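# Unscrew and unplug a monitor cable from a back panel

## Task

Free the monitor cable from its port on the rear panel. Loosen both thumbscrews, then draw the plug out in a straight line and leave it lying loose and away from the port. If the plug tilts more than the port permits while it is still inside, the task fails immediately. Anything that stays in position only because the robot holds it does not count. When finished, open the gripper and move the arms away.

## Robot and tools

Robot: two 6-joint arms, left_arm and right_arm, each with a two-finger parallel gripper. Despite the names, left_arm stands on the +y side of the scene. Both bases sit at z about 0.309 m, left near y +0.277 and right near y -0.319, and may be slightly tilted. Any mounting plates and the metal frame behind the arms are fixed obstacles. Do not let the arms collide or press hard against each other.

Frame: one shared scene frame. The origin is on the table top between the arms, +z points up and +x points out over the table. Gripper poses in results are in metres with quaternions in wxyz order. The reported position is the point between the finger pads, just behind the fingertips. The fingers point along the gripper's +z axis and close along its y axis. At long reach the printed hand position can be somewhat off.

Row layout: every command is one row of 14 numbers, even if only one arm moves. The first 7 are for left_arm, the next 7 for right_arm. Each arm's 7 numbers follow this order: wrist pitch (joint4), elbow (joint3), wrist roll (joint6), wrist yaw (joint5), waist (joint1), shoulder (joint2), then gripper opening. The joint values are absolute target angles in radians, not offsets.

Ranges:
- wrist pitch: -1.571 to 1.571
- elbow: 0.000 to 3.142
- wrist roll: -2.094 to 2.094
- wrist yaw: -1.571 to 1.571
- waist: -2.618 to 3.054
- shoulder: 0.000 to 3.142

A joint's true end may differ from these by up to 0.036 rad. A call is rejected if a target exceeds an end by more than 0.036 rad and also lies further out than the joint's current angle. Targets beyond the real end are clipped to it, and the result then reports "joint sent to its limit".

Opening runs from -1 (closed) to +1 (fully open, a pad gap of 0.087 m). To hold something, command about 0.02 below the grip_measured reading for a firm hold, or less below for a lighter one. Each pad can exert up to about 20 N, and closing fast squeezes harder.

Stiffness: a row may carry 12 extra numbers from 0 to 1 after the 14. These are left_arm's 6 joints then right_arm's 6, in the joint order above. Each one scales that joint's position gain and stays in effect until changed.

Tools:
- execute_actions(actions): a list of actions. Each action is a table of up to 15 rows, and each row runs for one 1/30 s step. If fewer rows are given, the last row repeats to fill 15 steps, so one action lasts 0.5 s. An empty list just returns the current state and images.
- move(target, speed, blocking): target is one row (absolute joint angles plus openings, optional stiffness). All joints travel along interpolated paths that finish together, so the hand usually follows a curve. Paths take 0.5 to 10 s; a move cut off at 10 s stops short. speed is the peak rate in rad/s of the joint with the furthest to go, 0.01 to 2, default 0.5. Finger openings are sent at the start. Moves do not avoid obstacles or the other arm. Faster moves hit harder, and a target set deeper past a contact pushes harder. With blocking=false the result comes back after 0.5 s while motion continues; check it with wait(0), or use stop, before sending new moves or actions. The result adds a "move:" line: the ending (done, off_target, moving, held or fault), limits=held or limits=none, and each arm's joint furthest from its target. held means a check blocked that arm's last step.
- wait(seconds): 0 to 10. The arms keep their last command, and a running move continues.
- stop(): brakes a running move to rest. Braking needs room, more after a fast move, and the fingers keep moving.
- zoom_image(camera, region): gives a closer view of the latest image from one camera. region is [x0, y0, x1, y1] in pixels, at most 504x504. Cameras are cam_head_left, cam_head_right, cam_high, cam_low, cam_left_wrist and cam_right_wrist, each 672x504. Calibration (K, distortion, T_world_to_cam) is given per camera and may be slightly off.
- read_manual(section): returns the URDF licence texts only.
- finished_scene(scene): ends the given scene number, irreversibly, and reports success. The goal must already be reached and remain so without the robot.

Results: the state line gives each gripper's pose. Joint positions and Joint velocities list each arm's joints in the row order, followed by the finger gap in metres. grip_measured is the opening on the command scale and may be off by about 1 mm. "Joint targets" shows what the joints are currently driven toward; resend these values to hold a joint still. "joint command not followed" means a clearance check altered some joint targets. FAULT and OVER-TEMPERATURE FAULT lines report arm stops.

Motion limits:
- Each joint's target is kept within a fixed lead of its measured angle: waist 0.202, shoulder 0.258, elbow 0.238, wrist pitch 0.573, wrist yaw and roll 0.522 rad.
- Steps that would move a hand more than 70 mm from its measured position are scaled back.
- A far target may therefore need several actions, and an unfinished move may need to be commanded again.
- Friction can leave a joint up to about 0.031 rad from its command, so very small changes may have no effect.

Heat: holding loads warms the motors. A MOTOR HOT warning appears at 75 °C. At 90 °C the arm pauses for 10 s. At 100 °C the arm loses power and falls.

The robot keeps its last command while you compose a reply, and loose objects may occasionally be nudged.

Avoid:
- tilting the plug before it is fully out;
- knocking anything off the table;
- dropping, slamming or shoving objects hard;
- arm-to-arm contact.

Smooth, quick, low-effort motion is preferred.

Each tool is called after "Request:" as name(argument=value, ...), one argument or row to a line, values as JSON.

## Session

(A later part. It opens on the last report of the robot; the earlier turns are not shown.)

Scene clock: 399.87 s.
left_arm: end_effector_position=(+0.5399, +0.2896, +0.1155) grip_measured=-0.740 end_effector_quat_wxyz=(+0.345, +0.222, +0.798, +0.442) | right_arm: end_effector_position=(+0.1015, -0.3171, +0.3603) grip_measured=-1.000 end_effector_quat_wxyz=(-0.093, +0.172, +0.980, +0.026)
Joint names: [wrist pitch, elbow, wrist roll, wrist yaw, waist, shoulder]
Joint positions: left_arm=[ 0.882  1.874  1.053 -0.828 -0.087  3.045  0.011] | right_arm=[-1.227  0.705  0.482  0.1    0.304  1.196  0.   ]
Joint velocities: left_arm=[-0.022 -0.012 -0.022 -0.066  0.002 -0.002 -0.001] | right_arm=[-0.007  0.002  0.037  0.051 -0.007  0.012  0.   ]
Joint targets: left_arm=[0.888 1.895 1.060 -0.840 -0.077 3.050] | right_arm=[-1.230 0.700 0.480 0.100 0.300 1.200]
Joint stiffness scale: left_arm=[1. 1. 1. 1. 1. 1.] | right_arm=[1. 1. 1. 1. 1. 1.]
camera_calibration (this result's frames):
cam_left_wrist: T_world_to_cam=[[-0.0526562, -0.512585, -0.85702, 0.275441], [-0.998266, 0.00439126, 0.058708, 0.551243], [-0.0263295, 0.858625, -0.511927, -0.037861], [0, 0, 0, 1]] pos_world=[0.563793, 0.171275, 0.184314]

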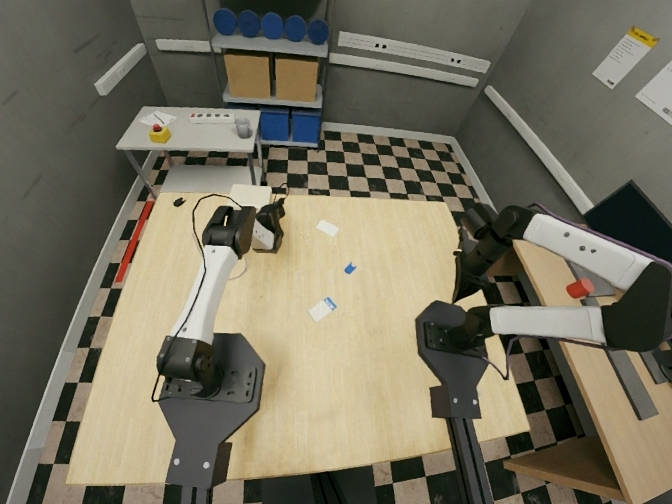

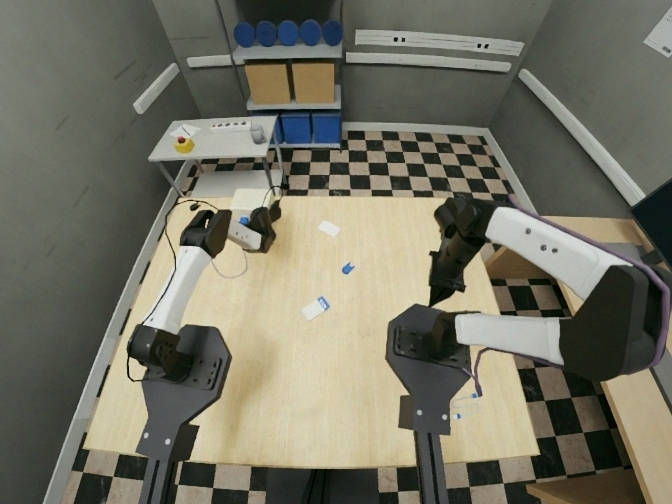

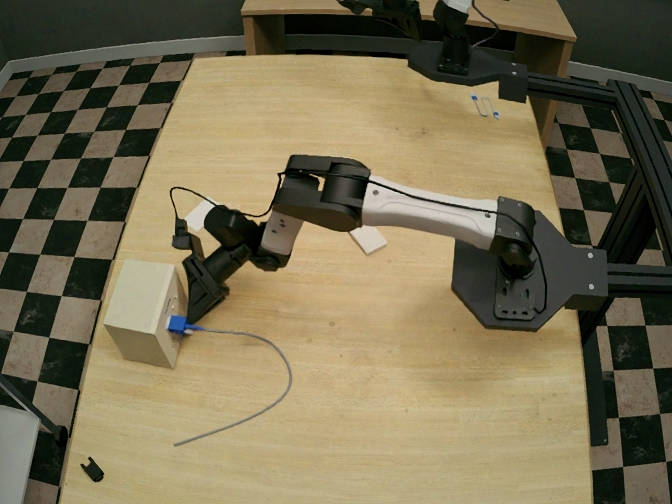

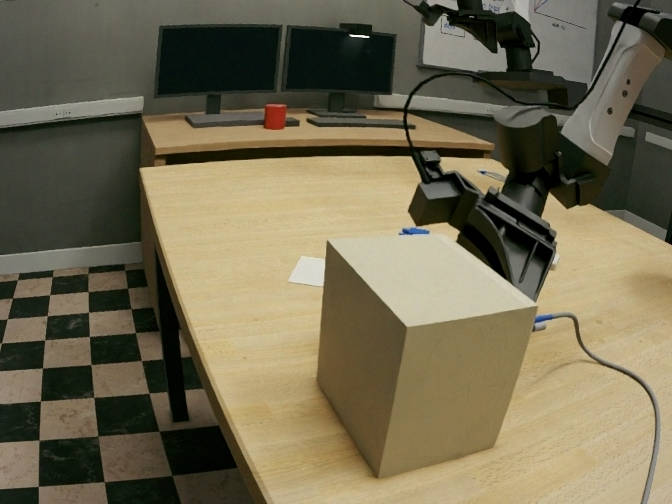

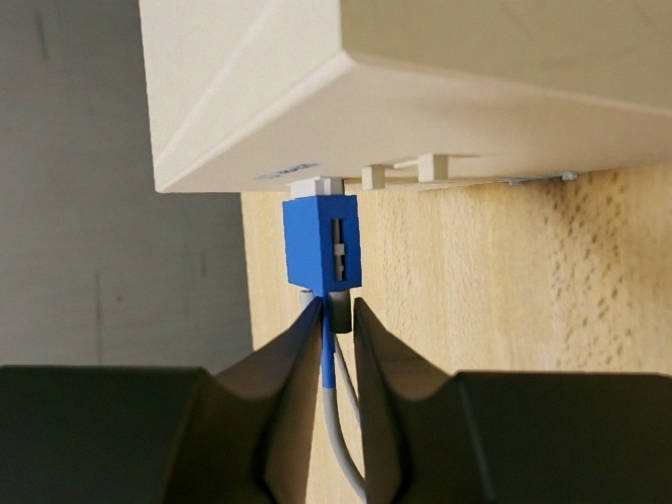

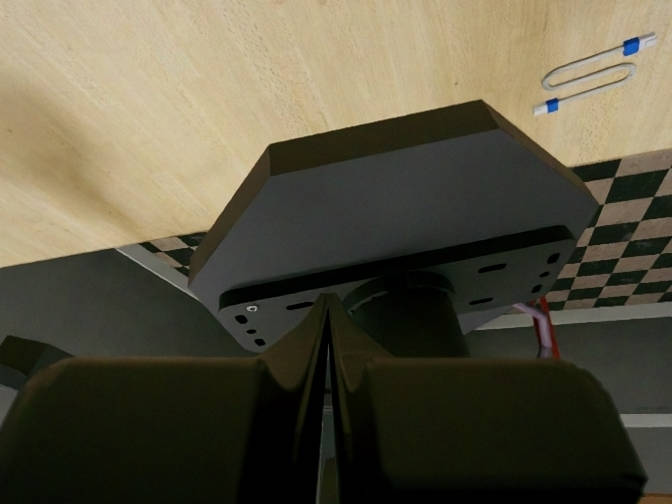

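Request:
zoom_image(
  camera="cam_left_wrist",
  region=[260, 170, 420, 350],
)

Request:
execute_actions(
  actions=[
    [[0.888,1.89,1.06,-0.84,-0.085,3.05,-0.8,-1.23,0.7,0.48,0.1,0.3,1.2,-1],[0.888,1.89,1.06,-0.84,-0.085,3.05,-0.83,-1.23,0.7,0.48,0.1,0.3,1.2,-1],[0.888,1.89,1.06,-0.84,-0.085,3.05,-0.83,-1.23,0.7,0.48,0.1,0.3,1.2,-1],[0.888,1.89,1.06,-0.84,-0.085,3.05,-0.85,-1.23,0.7,0.48,0.1,0.3,1.2,-1],[0.888,1.89,1.06,-0.84,-0.085,3.05,-0.9,-1.23,0.7,0.48,0.1,0.3,1.2,-1],[0.888,1.89,1.06,-0.84,-0.085,3.05,-0.9,-1.23,0.7,0.48,0.1,0.3,1.2,-1],[0.888,1.89,1.06,-0.84,-0.085,3.05,-0.9,-1.23,0.7,0.48,0.1,0.3,1.2,-1],[0.784,1.806,0.937,-0.77,-0.071,2.98,-0.9,-1.23,0.7,0.48,0.1,0.3,1.2,-1]],
    [[0.704,1.767,0.836,-0.72,-0.058,2.924,-0.9,-1.23,0.7,0.48,0.1,0.3,1.2,-1],[0.704,1.767,0.836,-0.72,-0.058,2.924,-0.9,-1.23,0.7,0.48,0.1,0.3,1.2,-1],[0.704,1.767,0.836,-0.72,-0.058,2.924,-0.9,-1.23,0.7,0.48,0.1,0.3,1.2,-1],[0.704,1.767,0.836,-0.72,-0.058,2.924,-0.9,-1.23,0.7,0.48,0.1,0.3,1.2,-1],[0.704,1.767,0.836,-0.72,-0.058,2.924,-0.9,-1.23,0.7,0.48,0.1,0.3,1.2,-1],[0.704,1.767,0.836,-0.72,-0.058,2.924,-0.9,-1.23,0.7,0.48,0.1,0.3,1.2,-1],[0.704,1.767,0.836,-0.72,-0.058,2.924,-0.9,-1.23,0.7,0.48,0.1,0.3,1.2,-1],[0.633,1.733,0.7465,-0.6625,-0.044,2.875,-0.9,-1.23,0.7,0.48,0.1,0.3,1.2,-1]],
    [[0.568,1.709,0.665,-0.601,-0.027,2.832,-0.9,-1.23,0.7,0.48,0.1,0.3,1.2,-1],[0.568,1.709,0.665,-0.601,-0.027,2.832,-0.9,-1.23,0.7,0.48,0.1,0.3,1.2,-1],[0.568,1.709,0.665,-0.601,-0.027,2.832,-0.9,-1.23,0.7,0.48,0.1,0.3,1.2,-1],[0.568,1.709,0.665,-0.601,-0.027,2.832,-0.9,-1.23,0.7,0.48,0.1,0.3,1.2,-1],[0.568,1.709,0.665,-0.601,-0.027,2.832,-0.9,-1.23,0.7,0.48,0.1,0.3,1.2,-1],[0.568,1.709,0.665,-0.601,-0.027,2.832,-0.9,-1.23,0.7,0.48,0.1,0.3,1.2,-1],[0.568,1.709,0.665,-0.601,-0.027,2.832,-0.9,-1.23,0.7,0.48,0.1,0.3,1.2,-1],[0.51,1.692,0.592,-0.5396,-0.0047,2.794,-0.9,-1.23,0.7,0.48,0.1,0.3,1.2,-1]],
    [[0.458,1.68,0.5248,-0.4696,0.0159,2.761,-0.9,-1.23,0.7,0.48,0.1,0.3,1.2,-1],[0.458,1.68,0.5248,-0.4696,0.0159,2.761,-0.9,-1.23,0.7,0.48,0.1,0.3,1.2,-1],[0.458,1.68,0.5248,-0.4696,0.0159,2.761,-0.9,-1.23,0.7,0.48,0.1,0.3,1.2,-1],[0.458,1.68,0.5248,-0.4696,0.0159,2.761,-0.9,-1.23,0.7,0.48,0.1,0.3,1.2,-1],[0.458,1.68,0.5248,-0.4696,0.0159,2.761,-0.9,-1.23,0.7,0.48,0.1,0.3,1.2,-1],[0.458,1.68,0.5248,-0.4696,0.0159,2.761,-0.9,-1.23,0.7,0.48,0.1,0.3,1.2,-1],[0.458,1.68,0.5248,-0.4696,0.0159,2.761,-0.9,-1.23,0.7,0.48,0.1,0.3,1.2,-1],[0.412,1.672,0.4625,-0.397,0.038,2.732,-0.9,-1.23,0.7,0.48,0.1,0.3,1.2,-1]],
    [[0.37,1.676,0.4051,-0.322,0.0615,2.709,-0.9,-1.23,0.7,0.48,0.1,0.3,1.2,-1],[0.37,1.676,0.4051,-0.322,0.0615,2.709,-0.9,-1.23,0.7,0.48,0.1,0.3,1.2,-1],[0.37,1.676,0.4051,-0.322,0.0615,2.709,-0.9,-1.23,0.7,0.48,0.1,0.3,1.2,-1],[0.37,1.676,0.4051,-0.322,0.0615,2.709,-0.9,-1.23,0.7,0.48,0.1,0.3,1.2,-1],[0.37,1.676,0.4051,-0.322,0.0615,2.709,-0.9,-1.23,0.7,0.48,0.1,0.3,1.2,-1],[0.37,1.676,0.4051,-0.322,0.0615,2.709,-0.9,-1.23,0.7,0.48,0.1,0.3,1.2,-1],[0.37,1.676,0.4051,-0.322,0.0615,2.709,-0.9,-1.23,0.7,0.48,0.1,0.3,1.2,-1],[0.37,1.676,0.4051,-0.322,0.0615,2.709,-0.9,-1.23,0.7,0.48,0.1,0.3,1.2,-1],[0.37,1.676,0.4051,-0.322,0.0615,2.709,-0.9,-1.23,0.7,0.48,0.1,0.3,1.2,-1],[0.37,1.676,0.4051,-0.322,0.0615,2.709,-0.9,-1.23,0.7,0.48,0.1,0.3,1.2,-1],[0.385,1.69,0.411,-0.337,0.052,2.72,-0.77,-1.23,0.7,0.48,0.1,0.3,1.2,-1]],
    [[0.44,1.709,0.48,-0.424,0.019,2.756,-0.76,-1.23,0.7,0.48,0.1,0.3,1.2,-1],[0.44,1.709,0.48,-0.424,0.019,2.756,-0.76,-1.23,0.7,0.48,0.1,0.3,1.2,-1],[0.44,1.709,0.48,-0.424,0.019,2.756,-0.76,-1.23,0.7,0.48,0.1,0.3,1.2,-1],[0.44,1.709,0.48,-0.424,0.019,2.756,-0.76,-1.23,0.7,0.48,0.1,0.3,1.2,-1],[0.44,1.709,0.48,-0.424,0.019,2.756,-0.76,-1.23,0.7,0.48,0.1,0.3,1.2,-1],[0.44,1.709,0.48,-0.424,0.019,2.756,-0.76,-1.23,0.7,0.48,0.1,0.3,1.2,-1],[0.44,1.709,0.48,-0.424,0.019,2.756,-0.76,-1.23,0.7,0.48,0.1,0.3,1.2,-1],[0.491,1.716,0.547,-0.499,-0.004,2.783,-0.75,-1.23,0.7,0.48,0.1,0.3,1.2,-1]],
    [[0.544,1.729,0.615,-0.567,-0.025,2.816,-0.74,-1.23,0.7,0.48,0.1,0.3,1.2,-1],[0.544,1.729,0.615,-0.567,-0.025,2.816,-0.74,-1.23,0.7,0.48,0.1,0.3,1.2,-1],[0.544,1.729,0.615,-0.567,-0.025,2.816,-0.74,-1.23,0.7,0.48,0.1,0.3,1.2,-1],[0.544,1.729,0.615,-0.567,-0.025,2.816,-0.74,-1.23,0.7,0.48,0.1,0.3,1.2,-1],[0.544,1.729,0.615,-0.567,-0.025,2.816,-0.74,-1.23,0.7,0.48,0.1,0.3,1.2,-1],[0.544,1.729,0.615,-0.567,-0.025,2.816,-0.74,-1.23,0.7,0.48,0.1,0.3,1.2,-1],[0.544,1.729,0.615,-0.567,-0.025,2.816,-0.74,-1.23,0.7,0.48,0.1,0.3,1.2,-1],[0.6,1.743,0.69,-0.625,-0.042,2.855,-0.74,-1.23,0.7,0.48,0.1,0.3,1.2,-1]],
    [[0.665,1.767,0.772,-0.6865,-0.059,2.898,-0.74,-1.23,0.7,0.48,0.1,0.3,1.2,-1],[0.665,1.767,0.772,-0.6865,-0.059,2.898,-0.74,-1.23,0.7,0.48,0.1,0.3,1.2,-1],[0.665,1.767,0.772,-0.6865,-0.059,2.898,-0.74,-1.23,0.7,0.48,0.1,0.3,1.2,-1],[0.665,1.767,0.772,-0.6865,-0.059,2.898,-0.74,-1.23,0.7,0.48,0.1,0.3,1.2,-1],[0.665,1.767,0.772,-0.6865,-0.059,2.898,-0.74,-1.23,0.7,0.48,0.1,0.3,1.2,-1],[0.665,1.767,0.772,-0.6865,-0.059,2.898,-0.74,-1.23,0.7,0.48,0.1,0.3,1.2,-1],[0.665,1.767,0.772,-0.6865,-0.059,2.898,-0.74,-1.23,0.7,0.48,0.1,0.3,1.2,-1],[0.736,1.8,0.864,-0.744,-0.0736,2.948,-0.74,-1.23,0.7,0.48,0.1,0.3,1.2,-1]],
    [[0.814,1.84,0.966,-0.794,-0.085,3.003,-0.74,-1.23,0.7,0.48,0.1,0.3,1.2,-1],[0.814,1.84,0.966,-0.794,-0.085,3.003,-0.74,-1.23,0.7,0.48,0.1,0.3,1.2,-1],[0.814,1.84,0.966,-0.794,-0.085,3.003,-0.74,-1.23,0.7,0.48,0.1,0.3,1.2,-1],[0.814,1.84,0.966,-0.794,-0.085,3.003,-0.74,-1.23,0.7,0.48,0.1,0.3,1.2,-1],[0.814,1.84,0.966,-0.794,-0.085,3.003,-0.74,-1.23,0.7,0.48,0.1,0.3,1.2,-1],[0.888,1.84,1.06,-0.84,-0.085,3.003,-0.74,-1.23,0.7,0.48,0.1,0.3,1.2,-1],[0.888,1.892,1.06,-0.84,-0.096,3.062,-0.74,-1.23,0.7,0.48,0.1,0.3,1.2,-1],[0.888,1.892,1.06,-0.84,-0.096,3.062,-0.74,-1.23,0.7,0.48,0.1,0.3,1.2,-1],[0.888,1.892,1.06,-0.84,-0.096,3.062,-0.74,-1.23,0.7,0.48,0.1,0.3,1.2,-1],[0.888,1.892,1.06,-0.84,-0.096,3.062,-0.74,-1.23,0.7,0.48,0.1,0.3,1.2,-1],[0.888,1.892,1.06,-0.84,-0.096,3.062,-0.74,-1.23,0.7,0.48,0.1,0.3,1.2,-1],[0.888,1.892,1.06,-0.84,-0.096,3.062,-0.74,-1.23,0.7,0.48,0.1,0.3,1.2,-1],[0.888,1.892,1.06,-0.84,-0.078,3.062,-0.74,-1.23,0.7,0.48,0.1,0.3,1.2,-1]],
  ],
)

Region (260, 170, 420, 350) of cam_left_wrist's 672x504 image, scaled by 2.800, with more detail than that image has.

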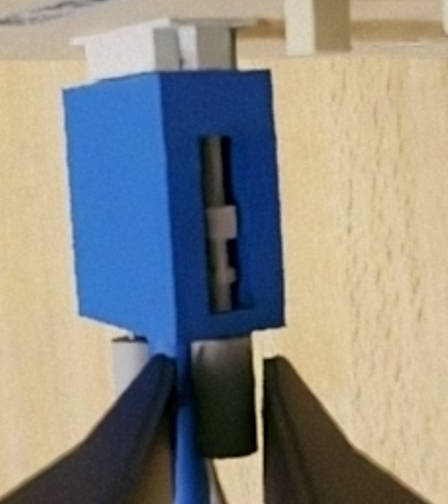

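Scene clock: 408.50 s.
left_arm: end_effector_position=(+0.5407, +0.2884, +0.1156) grip_measured=-0.740 end_effector_quat_wxyz=(+0.347, +0.219, +0.799, +0.439) | right_arm: end_effector_position=(+0.1015, -0.3171, +0.3603) grip_measured=-1.000 end_effector_quat_wxyz=(-0.093, +0.172, +0.980, +0.026)
Joint names: [wrist pitch, elbow, wrist roll, wrist yaw, waist, shoulder]
Joint positions: left_arm=[ 0.875  1.876  1.04  -0.827 -0.089  3.043  0.011] | right_arm=[-1.227  0.705  0.482  0.1    0.304  1.196  0.   ]
Joint velocities: left_arm=[ 0.139  0.022  0.11  -0.066  0.007 -0.012  0.001] | right_arm=[ 0.066 -0.012  0.022  0.007  0.007 -0.017  0.   ]
Joint targets: left_arm=[0.888 1.892 1.060 -0.840 -0.078 3.062] | right_arm=[-1.230 0.700 0.480 0.100 0.300 1.200]
Joint stiffness scale: left_arm=[1. 1. 1. 1. 1. 1.] | right_arm=[1. 1. 1. 1. 1. 1.]
camera_calibration (this result's frames):
cam_left_wrist: T_world_to_cam=[[-0.048358, -0.520567, -0.852451, 0.274476], [-0.998507, 0.00349672, 0.0545082, 0.552975], [-0.0253944, 0.853814, -0.519959, -0.0349644], [0, 0, 0, 1]] pos_world=[0.564534, 0.170803, 0.185656]

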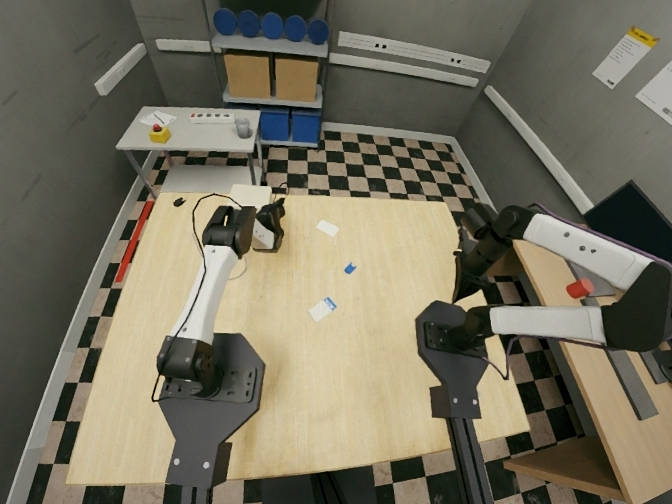

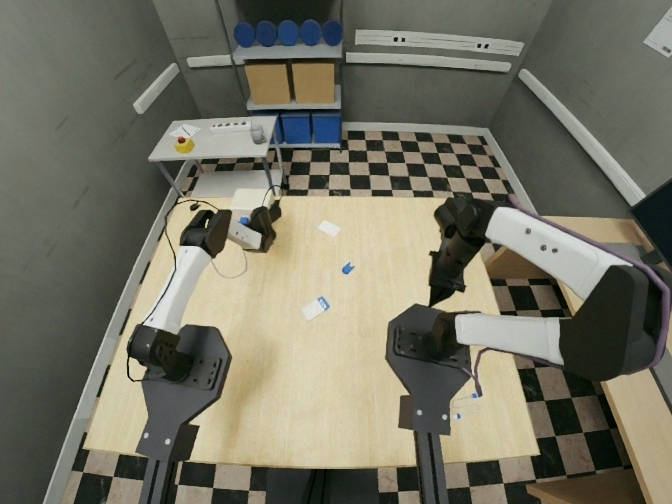

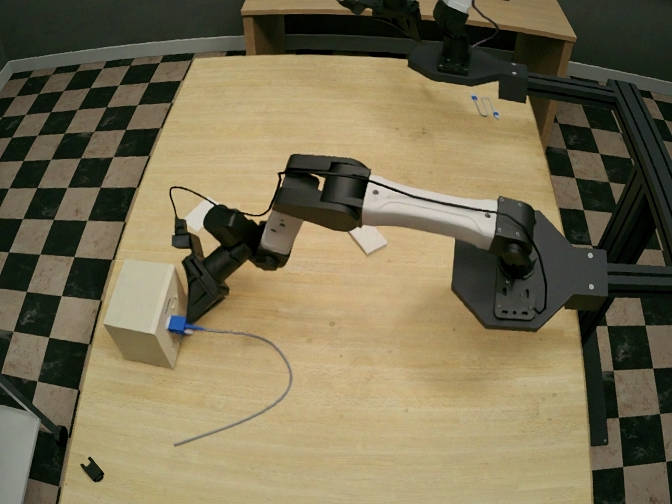

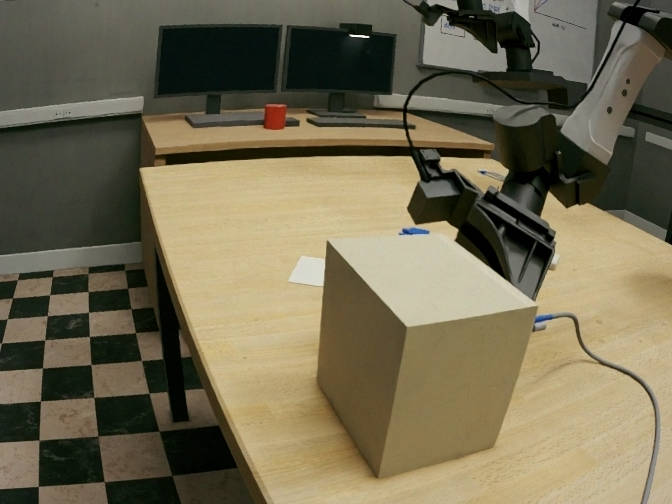

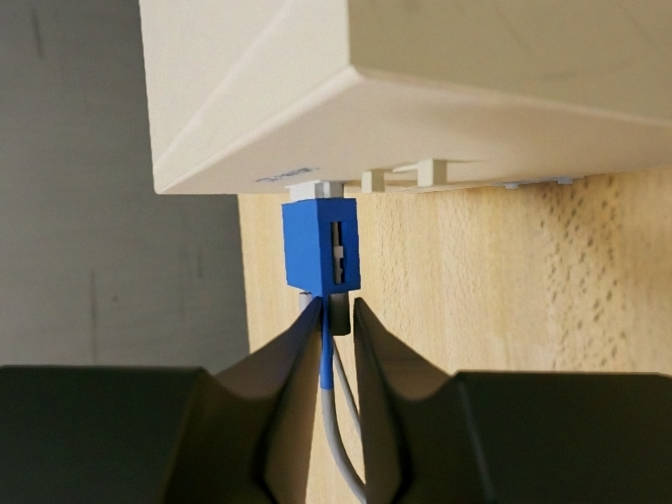

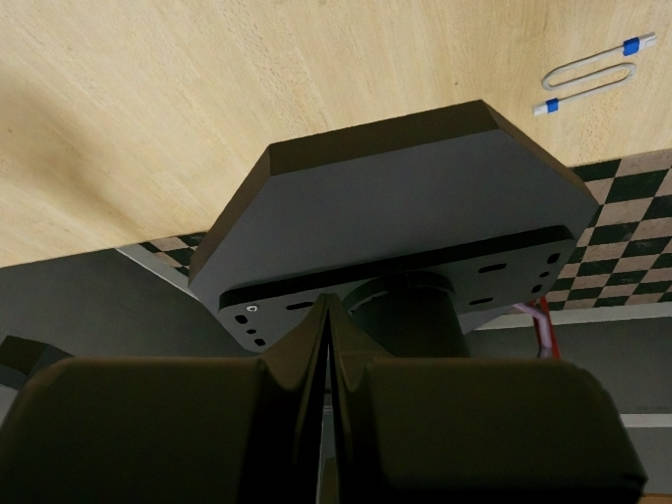

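Request:
execute_actions(
  actions=[
    [[0.888,1.89,1.06,-0.84,-0.085,3.05,-0.81,-1.23,0.7,0.48,0.1,0.3,1.2,-1],[0.888,1.89,1.06,-0.84,-0.085,3.05,-0.83,-1.23,0.7,0.48,0.1,0.3,1.2,-1],[0.888,1.89,1.06,-0.84,-0.085,3.05,-0.85,-1.23,0.7,0.48,0.1,0.3,1.2,-1],[0.888,1.89,1.06,-0.84,-0.085,3.05,-0.9,-1.23,0.7,0.48,0.1,0.3,1.2,-1],[0.784,1.86,0.937,-0.8,-0.08,3.04,-0.9,-1.23,0.7,0.48,0.1,0.3,1.2,-1],[0.784,1.806,0.937,-0.77,-0.071,2.98,-0.9,-1.23,0.7,0.48,0.1,0.3,1.2,-1],[0.784,1.806,0.937,-0.77,-0.071,2.98,-0.9,-1.23,0.7,0.48,0.1,0.3,1.2,-1],[0.784,1.806,0.937,-0.77,-0.071,2.98,-0.9,-1.23,0.7,0.48,0.1,0.3,1.2,-1],[0.784,1.806,0.937,-0.77,-0.071,2.98,-0.9,-1.23,0.7,0.48,0.1,0.3,1.2,-1],[0.784,1.806,0.937,-0.77,-0.071,2.98,-0.9,-1.23,0.7,0.48,0.1,0.3,1.2,-1],[0.704,1.806,0.836,-0.77,-0.071,2.98,-0.9,-1.23,0.7,0.48,0.1,0.3,1.2,-1],[0.704,1.767,0.836,-0.72,-0.058,2.924,-0.9,-1.23,0.7,0.48,0.1,0.3,1.2,-1]],
    [[0.704,1.767,0.836,-0.72,-0.058,2.924,-0.9,-1.23,0.7,0.48,0.1,0.3,1.2,-1],[0.633,1.767,0.7465,-0.72,-0.058,2.924,-0.9,-1.23,0.7,0.48,0.1,0.3,1.2,-1],[0.633,1.733,0.7465,-0.6625,-0.044,2.875,-0.9,-1.23,0.7,0.48,0.1,0.3,1.2,-1],[0.633,1.733,0.7465,-0.6625,-0.044,2.875,-0.9,-1.23,0.7,0.48,0.1,0.3,1.2,-1],[0.633,1.733,0.7465,-0.6625,-0.044,2.875,-0.9,-1.23,0.7,0.48,0.1,0.3,1.2,-1],[0.633,1.733,0.7465,-0.6625,-0.044,2.875,-0.9,-1.23,0.7,0.48,0.1,0.3,1.2,-1],[0.633,1.733,0.7465,-0.6625,-0.044,2.875,-0.9,-1.23,0.7,0.48,0.1,0.3,1.2,-1],[0.568,1.733,0.665,-0.6625,-0.044,2.875,-0.9,-1.23,0.7,0.48,0.1,0.3,1.2,-1],[0.568,1.709,0.665,-0.601,-0.027,2.832,-0.9,-1.23,0.7,0.48,0.1,0.3,1.2,-1]],
    [[0.51,1.692,0.592,-0.5396,-0.0047,2.794,-0.9,-1.23,0.7,0.48,0.1,0.3,1.2,-1],[0.51,1.692,0.592,-0.5396,-0.0047,2.794,-0.9,-1.23,0.7,0.48,0.1,0.3,1.2,-1],[0.51,1.692,0.592,-0.5396,-0.0047,2.794,-0.9,-1.23,0.7,0.48,0.1,0.3,1.2,-1],[0.51,1.692,0.592,-0.5396,-0.0047,2.794,-0.9,-1.23,0.7,0.48,0.1,0.3,1.2,-1],[0.51,1.692,0.592,-0.5396,-0.0047,2.794,-0.9,-1.23,0.7,0.48,0.1,0.3,1.2,-1],[0.51,1.692,0.592,-0.5396,-0.0047,2.794,-0.9,-1.23,0.7,0.48,0.1,0.3,1.2,-1],[0.51,1.692,0.592,-0.5396,-0.0047,2.794,-0.9,-1.23,0.7,0.48,0.1,0.3,1.2,-1],[0.458,1.68,0.5248,-0.4696,0.0159,2.761,-0.9,-1.23,0.7,0.48,0.1,0.3,1.2,-1]],
    [[0.412,1.672,0.4625,-0.397,0.038,2.732,-0.9,-1.23,0.7,0.48,0.1,0.3,1.2,-1],[0.412,1.672,0.4625,-0.397,0.038,2.732,-0.9,-1.23,0.7,0.48,0.1,0.3,1.2,-1],[0.412,1.672,0.4625,-0.397,0.038,2.732,-0.9,-1.23,0.7,0.48,0.1,0.3,1.2,-1],[0.412,1.672,0.4625,-0.397,0.038,2.732,-0.9,-1.23,0.7,0.48,0.1,0.3,1.2,-1],[0.412,1.672,0.4625,-0.397,0.038,2.732,-0.9,-1.23,0.7,0.48,0.1,0.3,1.2,-1],[0.412,1.672,0.4625,-0.397,0.038,2.732,-0.9,-1.23,0.7,0.48,0.1,0.3,1.2,-1],[0.37,1.676,0.4051,-0.322,0.0615,2.709,-0.9,-1.23,0.7,0.48,0.1,0.3,1.2,-1]],
    [[0.385,1.69,0.411,-0.337,0.052,2.72,-0.77,-1.23,0.7,0.48,0.1,0.3,1.2,-1],[0.385,1.69,0.411,-0.337,0.052,2.72,-0.77,-1.23,0.7,0.48,0.1,0.3,1.2,-1],[0.385,1.69,0.411,-0.337,0.052,2.72,-0.77,-1.23,0.7,0.48,0.1,0.3,1.2,-1],[0.385,1.69,0.411,-0.337,0.052,2.72,-0.77,-1.23,0.7,0.48,0.1,0.3,1.2,-1],[0.445,1.709,0.485,-0.428,0.019,2.756,-0.76,-1.23,0.7,0.48,0.1,0.3,1.2,-1],[0.445,1.709,0.485,-0.428,0.019,2.756,-0.76,-1.23,0.7,0.48,0.1,0.3,1.2,-1],[0.445,1.709,0.485,-0.428,0.019,2.756,-0.76,-1.23,0.7,0.48,0.1,0.3,1.2,-1],[0.445,1.709,0.485,-0.428,0.019,2.756,-0.76,-1.23,0.7,0.48,0.1,0.3,1.2,-1],[0.445,1.709,0.485,-0.428,0.019,2.756,-0.76,-1.23,0.7,0.48,0.1,0.3,1.2,-1],[0.445,1.709,0.485,-0.428,0.019,2.756,-0.76,-1.23,0.7,0.48,0.1,0.3,1.2,-1],[0.497,1.716,0.555,-0.504,-0.004,2.783,-0.75,-1.23,0.7,0.48,0.1,0.3,1.2,-1]],
    [[0.55,1.729,0.625,-0.572,-0.025,2.816,-0.74,-1.23,0.7,0.48,0.1,0.3,1.2,-1],[0.55,1.729,0.625,-0.572,-0.025,2.816,-0.74,-1.23,0.7,0.48,0.1,0.3,1.2,-1],[0.55,1.729,0.625,-0.572,-0.025,2.816,-0.74,-1.23,0.7,0.48,0.1,0.3,1.2,-1],[0.55,1.729,0.625,-0.572,-0.025,2.816,-0.74,-1.23,0.7,0.48,0.1,0.3,1.2,-1],[0.55,1.729,0.625,-0.572,-0.025,2.816,-0.74,-1.23,0.7,0.48,0.1,0.3,1.2,-1],[0.607,1.743,0.7,-0.63,-0.042,2.855,-0.73,-1.23,0.7,0.48,0.1,0.3,1.2,-1],[0.607,1.743,0.7,-0.63,-0.042,2.855,-0.73,-1.23,0.7,0.48,0.1,0.3,1.2,-1],[0.607,1.743,0.7,-0.63,-0.042,2.855,-0.73,-1.23,0.7,0.48,0.1,0.3,1.2,-1],[0.607,1.743,0.7,-0.63,-0.042,2.855,-0.73,-1.23,0.7,0.48,0.1,0.3,1.2,-1],[0.607,1.743,0.7,-0.63,-0.042,2.855,-0.73,-1.23,0.7,0.48,0.1,0.3,1.2,-1],[0.673,1.767,0.785,-0.691,-0.059,2.898,-0.73,-1.23,0.7,0.48,0.1,0.3,1.2,-1]],
    [[0.745,1.8,0.878,-0.748,-0.0736,2.948,-0.73,-1.23,0.7,0.48,0.1,0.3,1.2,-1],[0.745,1.8,0.878,-0.748,-0.0736,2.948,-0.73,-1.23,0.7,0.48,0.1,0.3,1.2,-1],[0.745,1.8,0.878,-0.748,-0.0736,2.948,-0.73,-1.23,0.7,0.48,0.1,0.3,1.2,-1],[0.745,1.8,0.878,-0.748,-0.0736,2.948,-0.73,-1.23,0.7,0.48,0.1,0.3,1.2,-1],[0.745,1.8,0.878,-0.748,-0.0736,2.948,-0.73,-1.23,0.7,0.48,0.1,0.3,1.2,-1],[0.824,1.84,0.98,-0.798,-0.085,3.003,-0.73,-1.23,0.7,0.48,0.1,0.3,1.2,-1],[0.824,1.84,0.98,-0.798,-0.085,3.003,-0.73,-1.23,0.7,0.48,0.1,0.3,1.2,-1],[0.824,1.84,0.98,-0.798,-0.085,3.003,-0.73,-1.23,0.7,0.48,0.1,0.3,1.2,-1],[0.888,1.84,1.06,-0.84,-0.085,3.003,-0.73,-1.23,0.7,0.48,0.1,0.3,1.2,-1],[0.888,1.84,1.06,-0.84,-0.085,3.003,-0.73,-1.23,0.7,0.48,0.1,0.3,1.2,-1],[0.888,1.892,1.06,-0.84,-0.095,3.062,-0.74,-1.23,0.7,0.48,0.1,0.3,1.2,-1]],
  ],
)

Request:
wait(
  seconds=0.5,
)

Scene clock: 415.90 s.
left_arm: end_effector_position=(+0.5412, +0.2879, +0.1139) grip_measured=-0.740 end_effector_quat_wxyz=(+0.349, +0.217, +0.802, +0.433) | right_arm: end_effector_position=(+0.1015, -0.3171, +0.3603) grip_measured=-1.000 end_effector_quat_wxyz=(-0.093, +0.172, +0.980, +0.026)
Joint names: [wrist pitch, elbow, wrist roll, wrist yaw, waist, shoulder]
Joint positions: left_arm=[ 0.861  1.875  1.022 -0.817 -0.087  3.04   0.011] | right_arm=[-1.227  0.705  0.482  0.1    0.304  1.196  0.   ]
Joint velocities: left_arm=[ 0.095  0.046  0.242 -0.11  -0.002  0.051 -0.   ] | right_arm=[-0.037 -0.007  0.007  0.022  0.002  0.017  0.   ]
Joint targets: left_arm=[0.888 1.892 1.060 -0.840 -0.095 3.062] | right_arm=[-1.230 0.700 0.480 0.100 0.300 1.200]
Joint stiffness scale: left_arm=[1. 1. 1. 1. 1. 1.] | right_arm=[1. 1. 1. 1. 1. 1.]
camera_calibration (this result's frames):
cam_left_wrist: T_world_to_cam=[[-0.050509, -0.533069, -0.844563, 0.276598], [-0.998448, 0.00708009, 0.0552433, 0.552439], [-0.0234689, 0.846042, -0.532599, -0.0327919], [0, 0, 0, 1]] pos_world=[0.564783, 0.171278, 0.185621]

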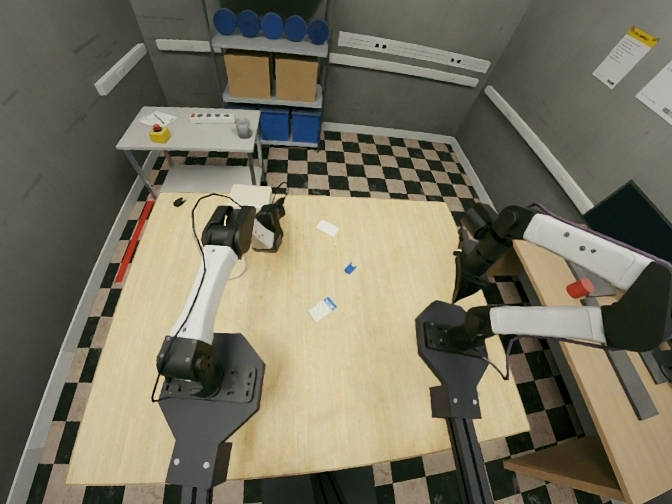

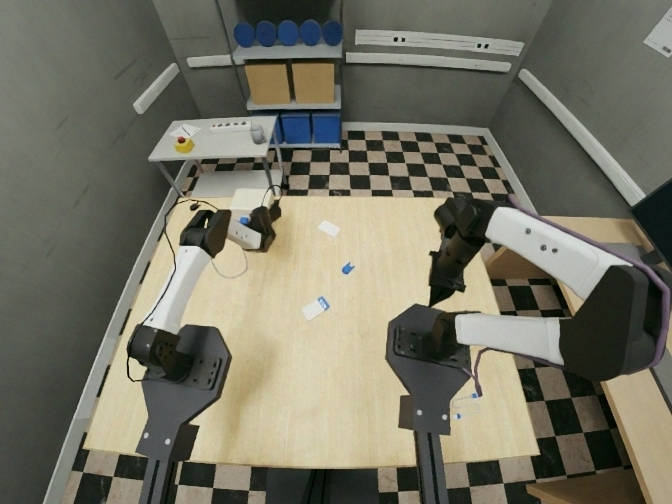

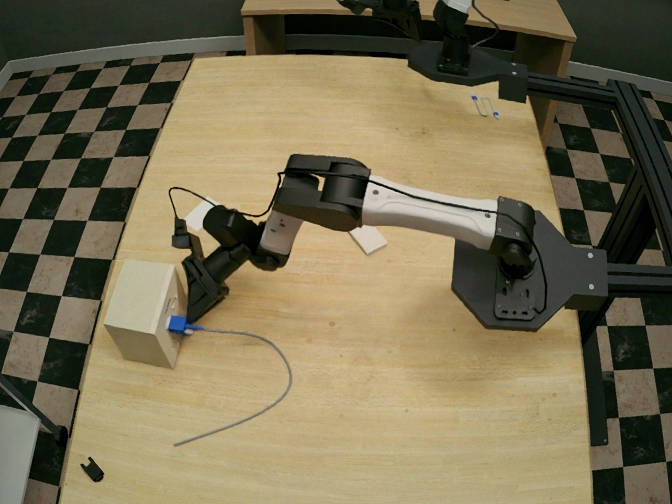

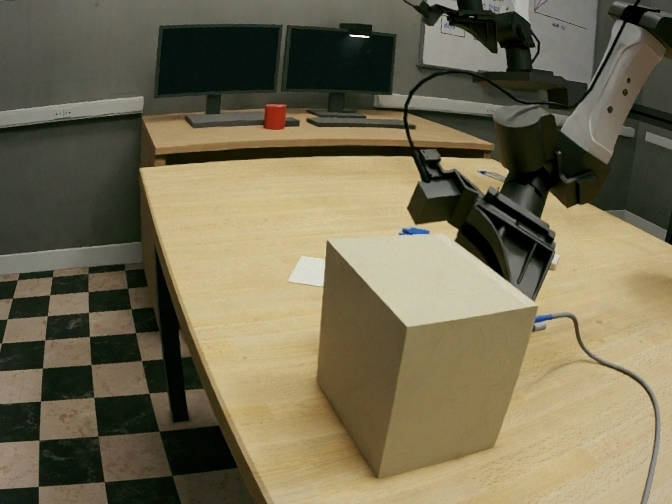

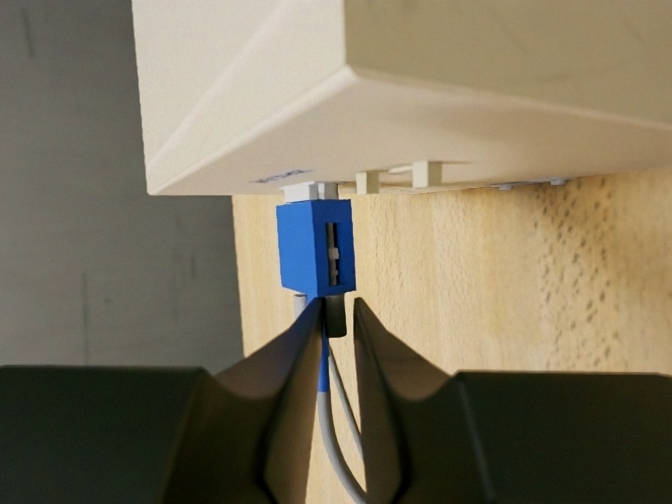

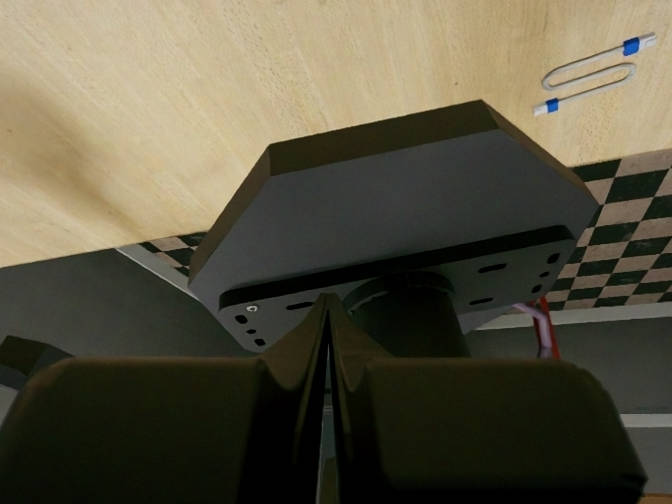

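Scene clock: 416.40 s.
left_arm: end_effector_position=(+0.5412, +0.2896, +0.1167) grip_measured=-0.740 end_effector_quat_wxyz=(+0.346, +0.221, +0.798, +0.442) | right_arm: end_effector_position=(+0.1015, -0.3171, +0.3603) grip_measured=-1.000 end_effector_quat_wxyz=(-0.093, +0.172, +0.980, +0.026)
Joint names: [wrist pitch, elbow, wrist roll, wrist yaw, waist, shoulder]
Joint positions: left_arm=[ 0.879  1.876  1.051 -0.827 -0.087  3.043  0.011] | right_arm=[-1.227  0.705  0.482  0.1    0.304  1.196  0.   ]
Joint velocities: left_arm=[ 0.007 -0.017  0.022  0.037  0.007  0.017 -0.   ] | right_arm=[ 0.051  0.007 -0.037 -0.051  0.007 -0.007  0.   ]
Joint targets: left_arm=[0.888 1.892 1.060 -0.840 -0.095 3.062] | right_arm=[-1.230 0.700 0.480 0.100 0.300 1.200]
Joint stiffness scale: left_arm=[1. 1. 1. 1. 1. 1.] | right_arm=[1. 1. 1. 1. 1. 1.]
wait: 0.50 s; no rest
camera_calibration (this result's frames):
cam_left_wrist: T_world_to_cam=[[-0.0507666, -0.514425, -0.856031, 0.276034], [-0.998396, 0.00461931, 0.0564335, 0.552748], [-0.0250765, 0.857523, -0.513834, -0.0373753], [0, 0, 0, 1]] pos_world=[0.564937, 0.171496, 0.185895]

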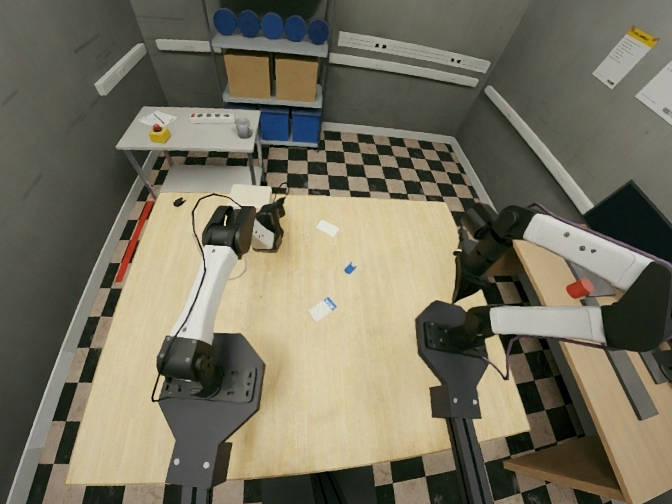

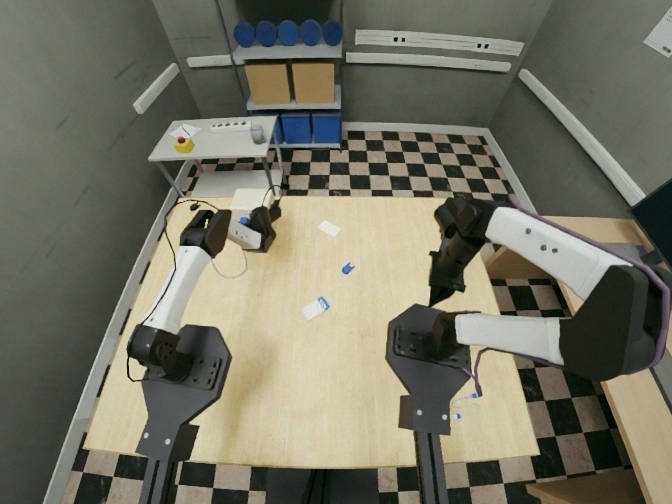

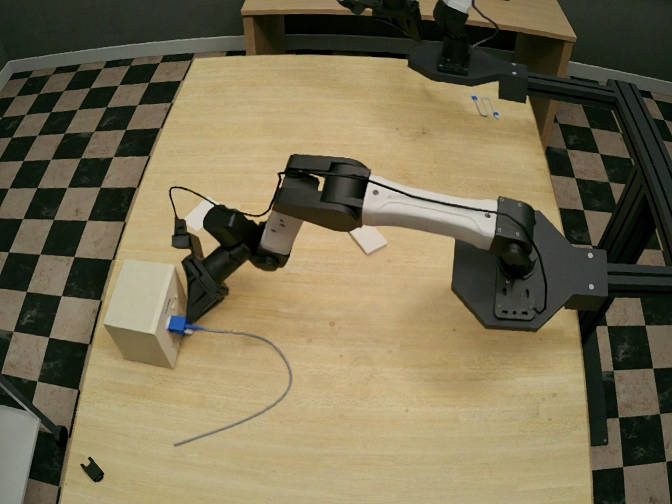

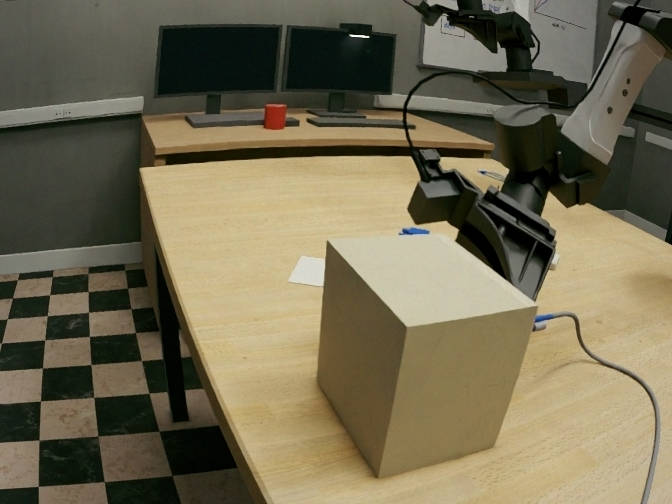

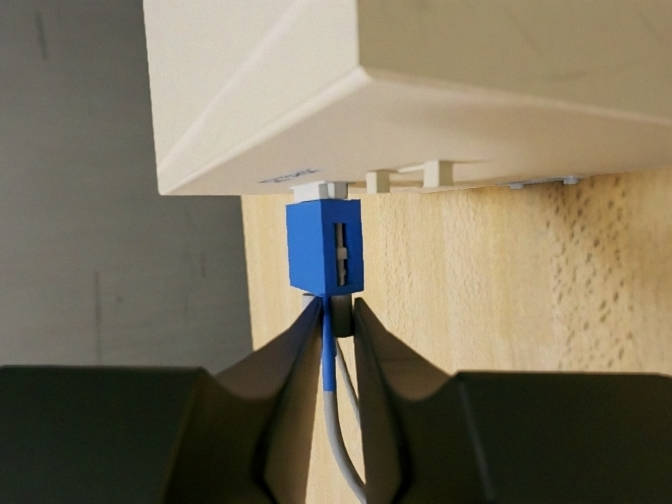

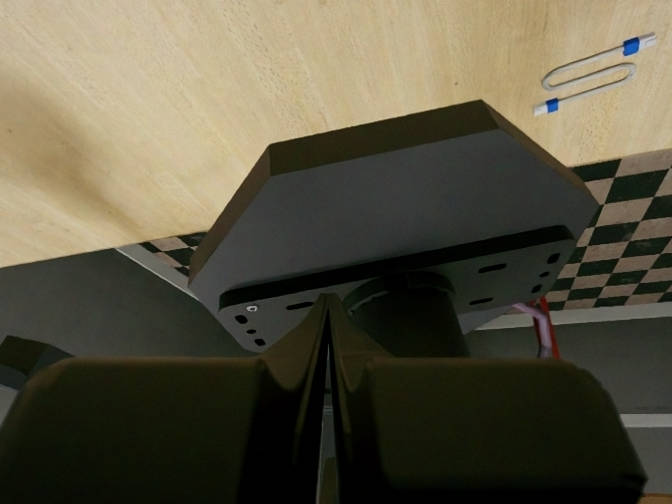

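Request:
execute_actions(
  actions=[
    [[0.885,1.88,1.055,-0.835,-0.09,3.06,-0.81,-1.23,0.7,0.48,0.1,0.3,1.2,-1],[0.885,1.88,1.055,-0.835,-0.09,3.06,-0.83,-1.23,0.7,0.48,0.1,0.3,1.2,-1],[0.885,1.88,1.055,-0.835,-0.09,3.06,-0.85,-1.23,0.7,0.48,0.1,0.3,1.2,-1],[0.885,1.88,1.055,-0.835,-0.09,3.06,-0.9,-1.23,0.7,0.48,0.1,0.3,1.2,-1],[0.765,1.86,0.912,-0.8,-0.08,3.04,-0.9,-1.23,0.7,0.48,0.1,0.3,1.2,-1],[0.765,1.806,0.912,-0.76,-0.071,2.98,-0.9,-1.23,0.7,0.48,0.1,0.3,1.2,-1],[0.765,1.806,0.912,-0.76,-0.071,2.98,-0.9,-1.23,0.7,0.48,0.1,0.3,1.2,-1],[0.765,1.806,0.912,-0.76,-0.071,2.98,-0.9,-1.23,0.7,0.48,0.1,0.3,1.2,-1],[0.765,1.806,0.912,-0.76,-0.071,2.98,-0.9,-1.23,0.7,0.48,0.1,0.3,1.2,-1],[0.765,1.806,0.912,-0.76,-0.071,2.98,-0.9,-1.23,0.7,0.48,0.1,0.3,1.2,-1],[0.765,1.806,0.912,-0.76,-0.071,2.98,-0.9,-1.23,0.7,0.48,0.1,0.3,1.2,-1],[0.687,1.767,0.814,-0.708,-0.058,2.924,-0.9,-1.23,0.7,0.48,0.1,0.3,1.2,-1]],
    [[0.687,1.767,0.814,-0.708,-0.058,2.924,-0.9,-1.23,0.7,0.48,0.1,0.3,1.2,-1],[0.687,1.767,0.814,-0.708,-0.058,2.924,-0.9,-1.23,0.7,0.48,0.1,0.3,1.2,-1],[0.617,1.733,0.726,-0.65,-0.044,2.875,-0.9,-1.23,0.7,0.48,0.1,0.3,1.2,-1],[0.617,1.733,0.726,-0.65,-0.044,2.875,-0.9,-1.23,0.7,0.48,0.1,0.3,1.2,-1],[0.617,1.733,0.726,-0.65,-0.044,2.875,-0.9,-1.23,0.7,0.48,0.1,0.3,1.2,-1],[0.617,1.733,0.726,-0.65,-0.044,2.875,-0.9,-1.23,0.7,0.48,0.1,0.3,1.2,-1],[0.617,1.733,0.726,-0.65,-0.044,2.875,-0.9,-1.23,0.7,0.48,0.1,0.3,1.2,-1],[0.617,1.733,0.726,-0.65,-0.044,2.875,-0.9,-1.23,0.7,0.48,0.1,0.3,1.2,-1],[0.554,1.709,0.647,-0.588,-0.027,2.832,-0.9,-1.23,0.7,0.48,0.1,0.3,1.2,-1]],
  ],
)

Scene clock: 418.90 s.
left_arm: end_effector_position=(+0.5417, +0.2897, +0.1180) grip_measured=-0.841 end_effector_quat_wxyz=(+0.369, +0.165, +0.866, +0.296) | right_arm: end_effector_position=(+0.1015, -0.3171, +0.3603) grip_measured=-1.000 end_effector_quat_wxyz=(-0.093, +0.172, +0.980, +0.026)
Joint names: [wrist pitch, elbow, wrist roll, wrist yaw, waist, shoulder]
Joint positions: left_arm=[ 0.596  1.731  0.673 -0.614 -0.034  2.838  0.007] | right_arm=[-1.227  0.705  0.482  0.1    0.304  1.196  0.   ]
Joint velocities: left_arm=[-0.139  0.002 -0.168  0.022 -0.007 -0.042 -0.   ] | right_arm=[ 0.007  0.002 -0.007 -0.081  0.002 -0.012  0.   ]
Joint targets: left_arm=[0.554 1.709 0.647 -0.588 -0.027 2.832] | right_arm=[-1.230 0.700 0.480 0.100 0.300 1.200]
Joint stiffness scale: left_arm=[1. 1. 1. 1. 1. 1.] | right_arm=[1. 1. 1. 1. 1. 1.]
camera_calibration (this result's frames):
cam_left_wrist: T_world_to_cam=[[-0.0708166, -0.772548, -0.630995, 0.336275], [-0.996696, 0.0295857, 0.0756366, 0.542791], [-0.0397645, 0.634267, -0.772091, 0.0663066], [0, 0, 0, 1]] pos_world=[0.567448, 0.201674, 0.222328]

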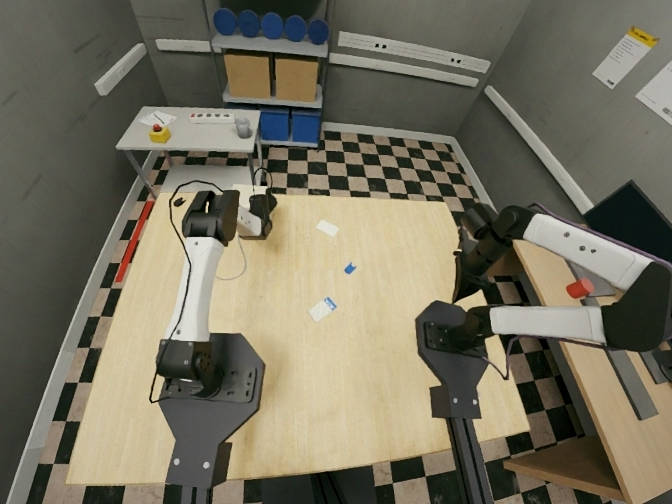

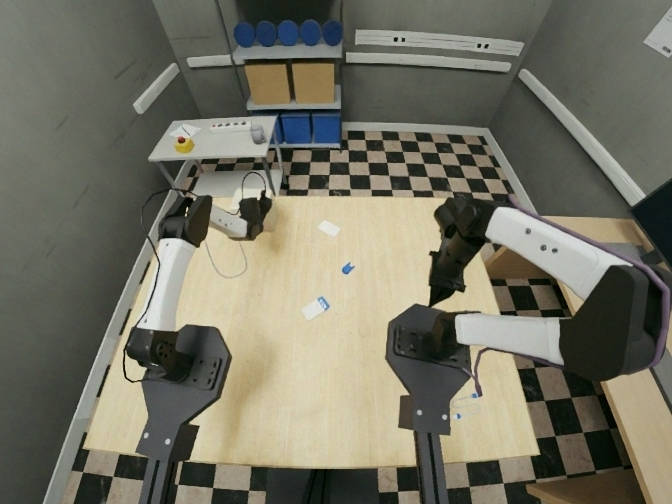

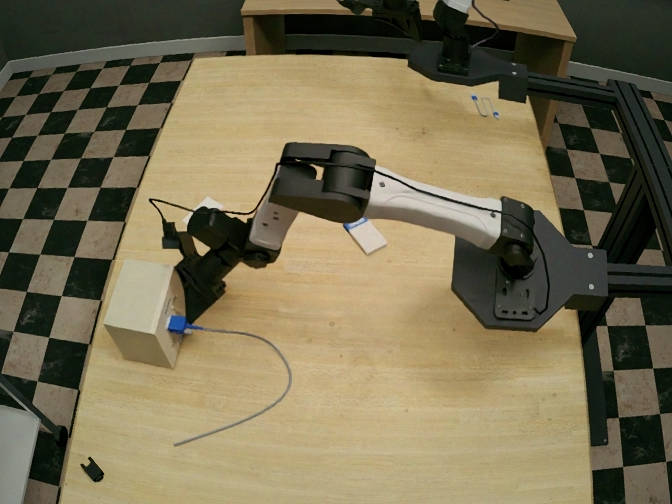

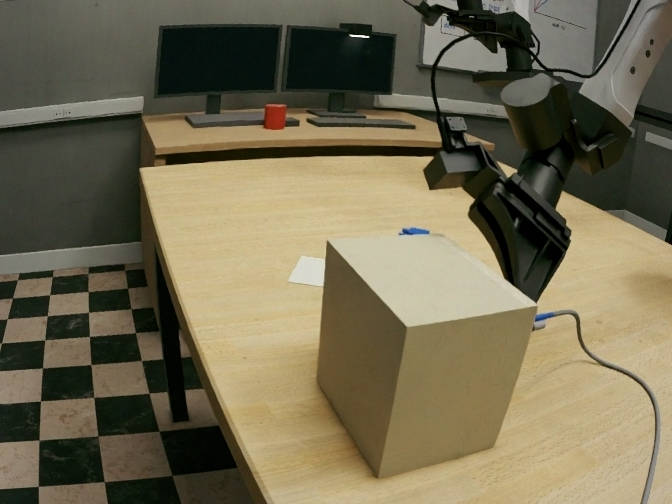

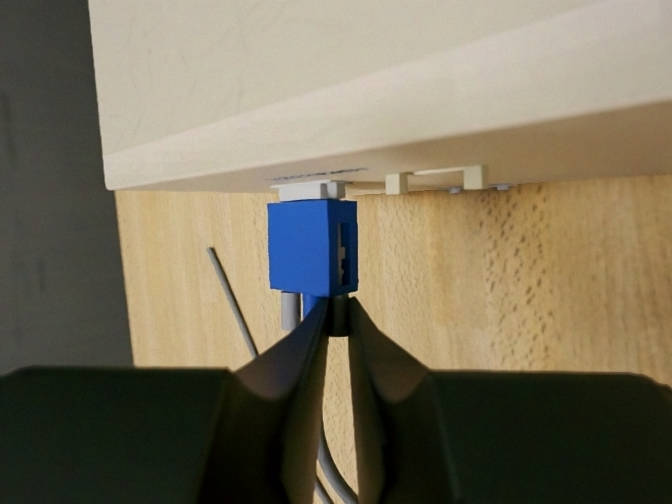

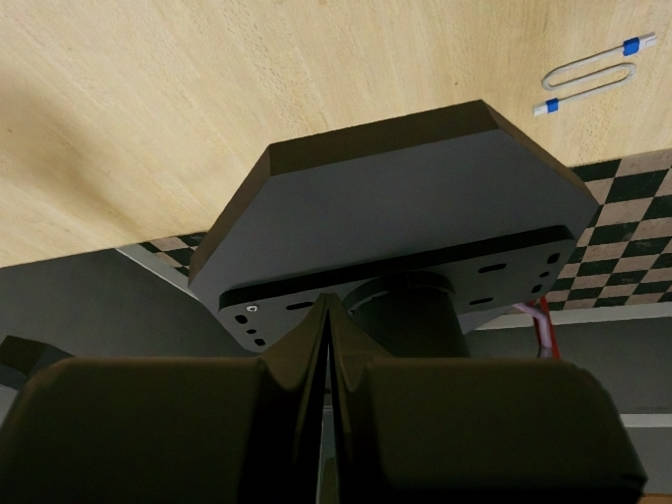

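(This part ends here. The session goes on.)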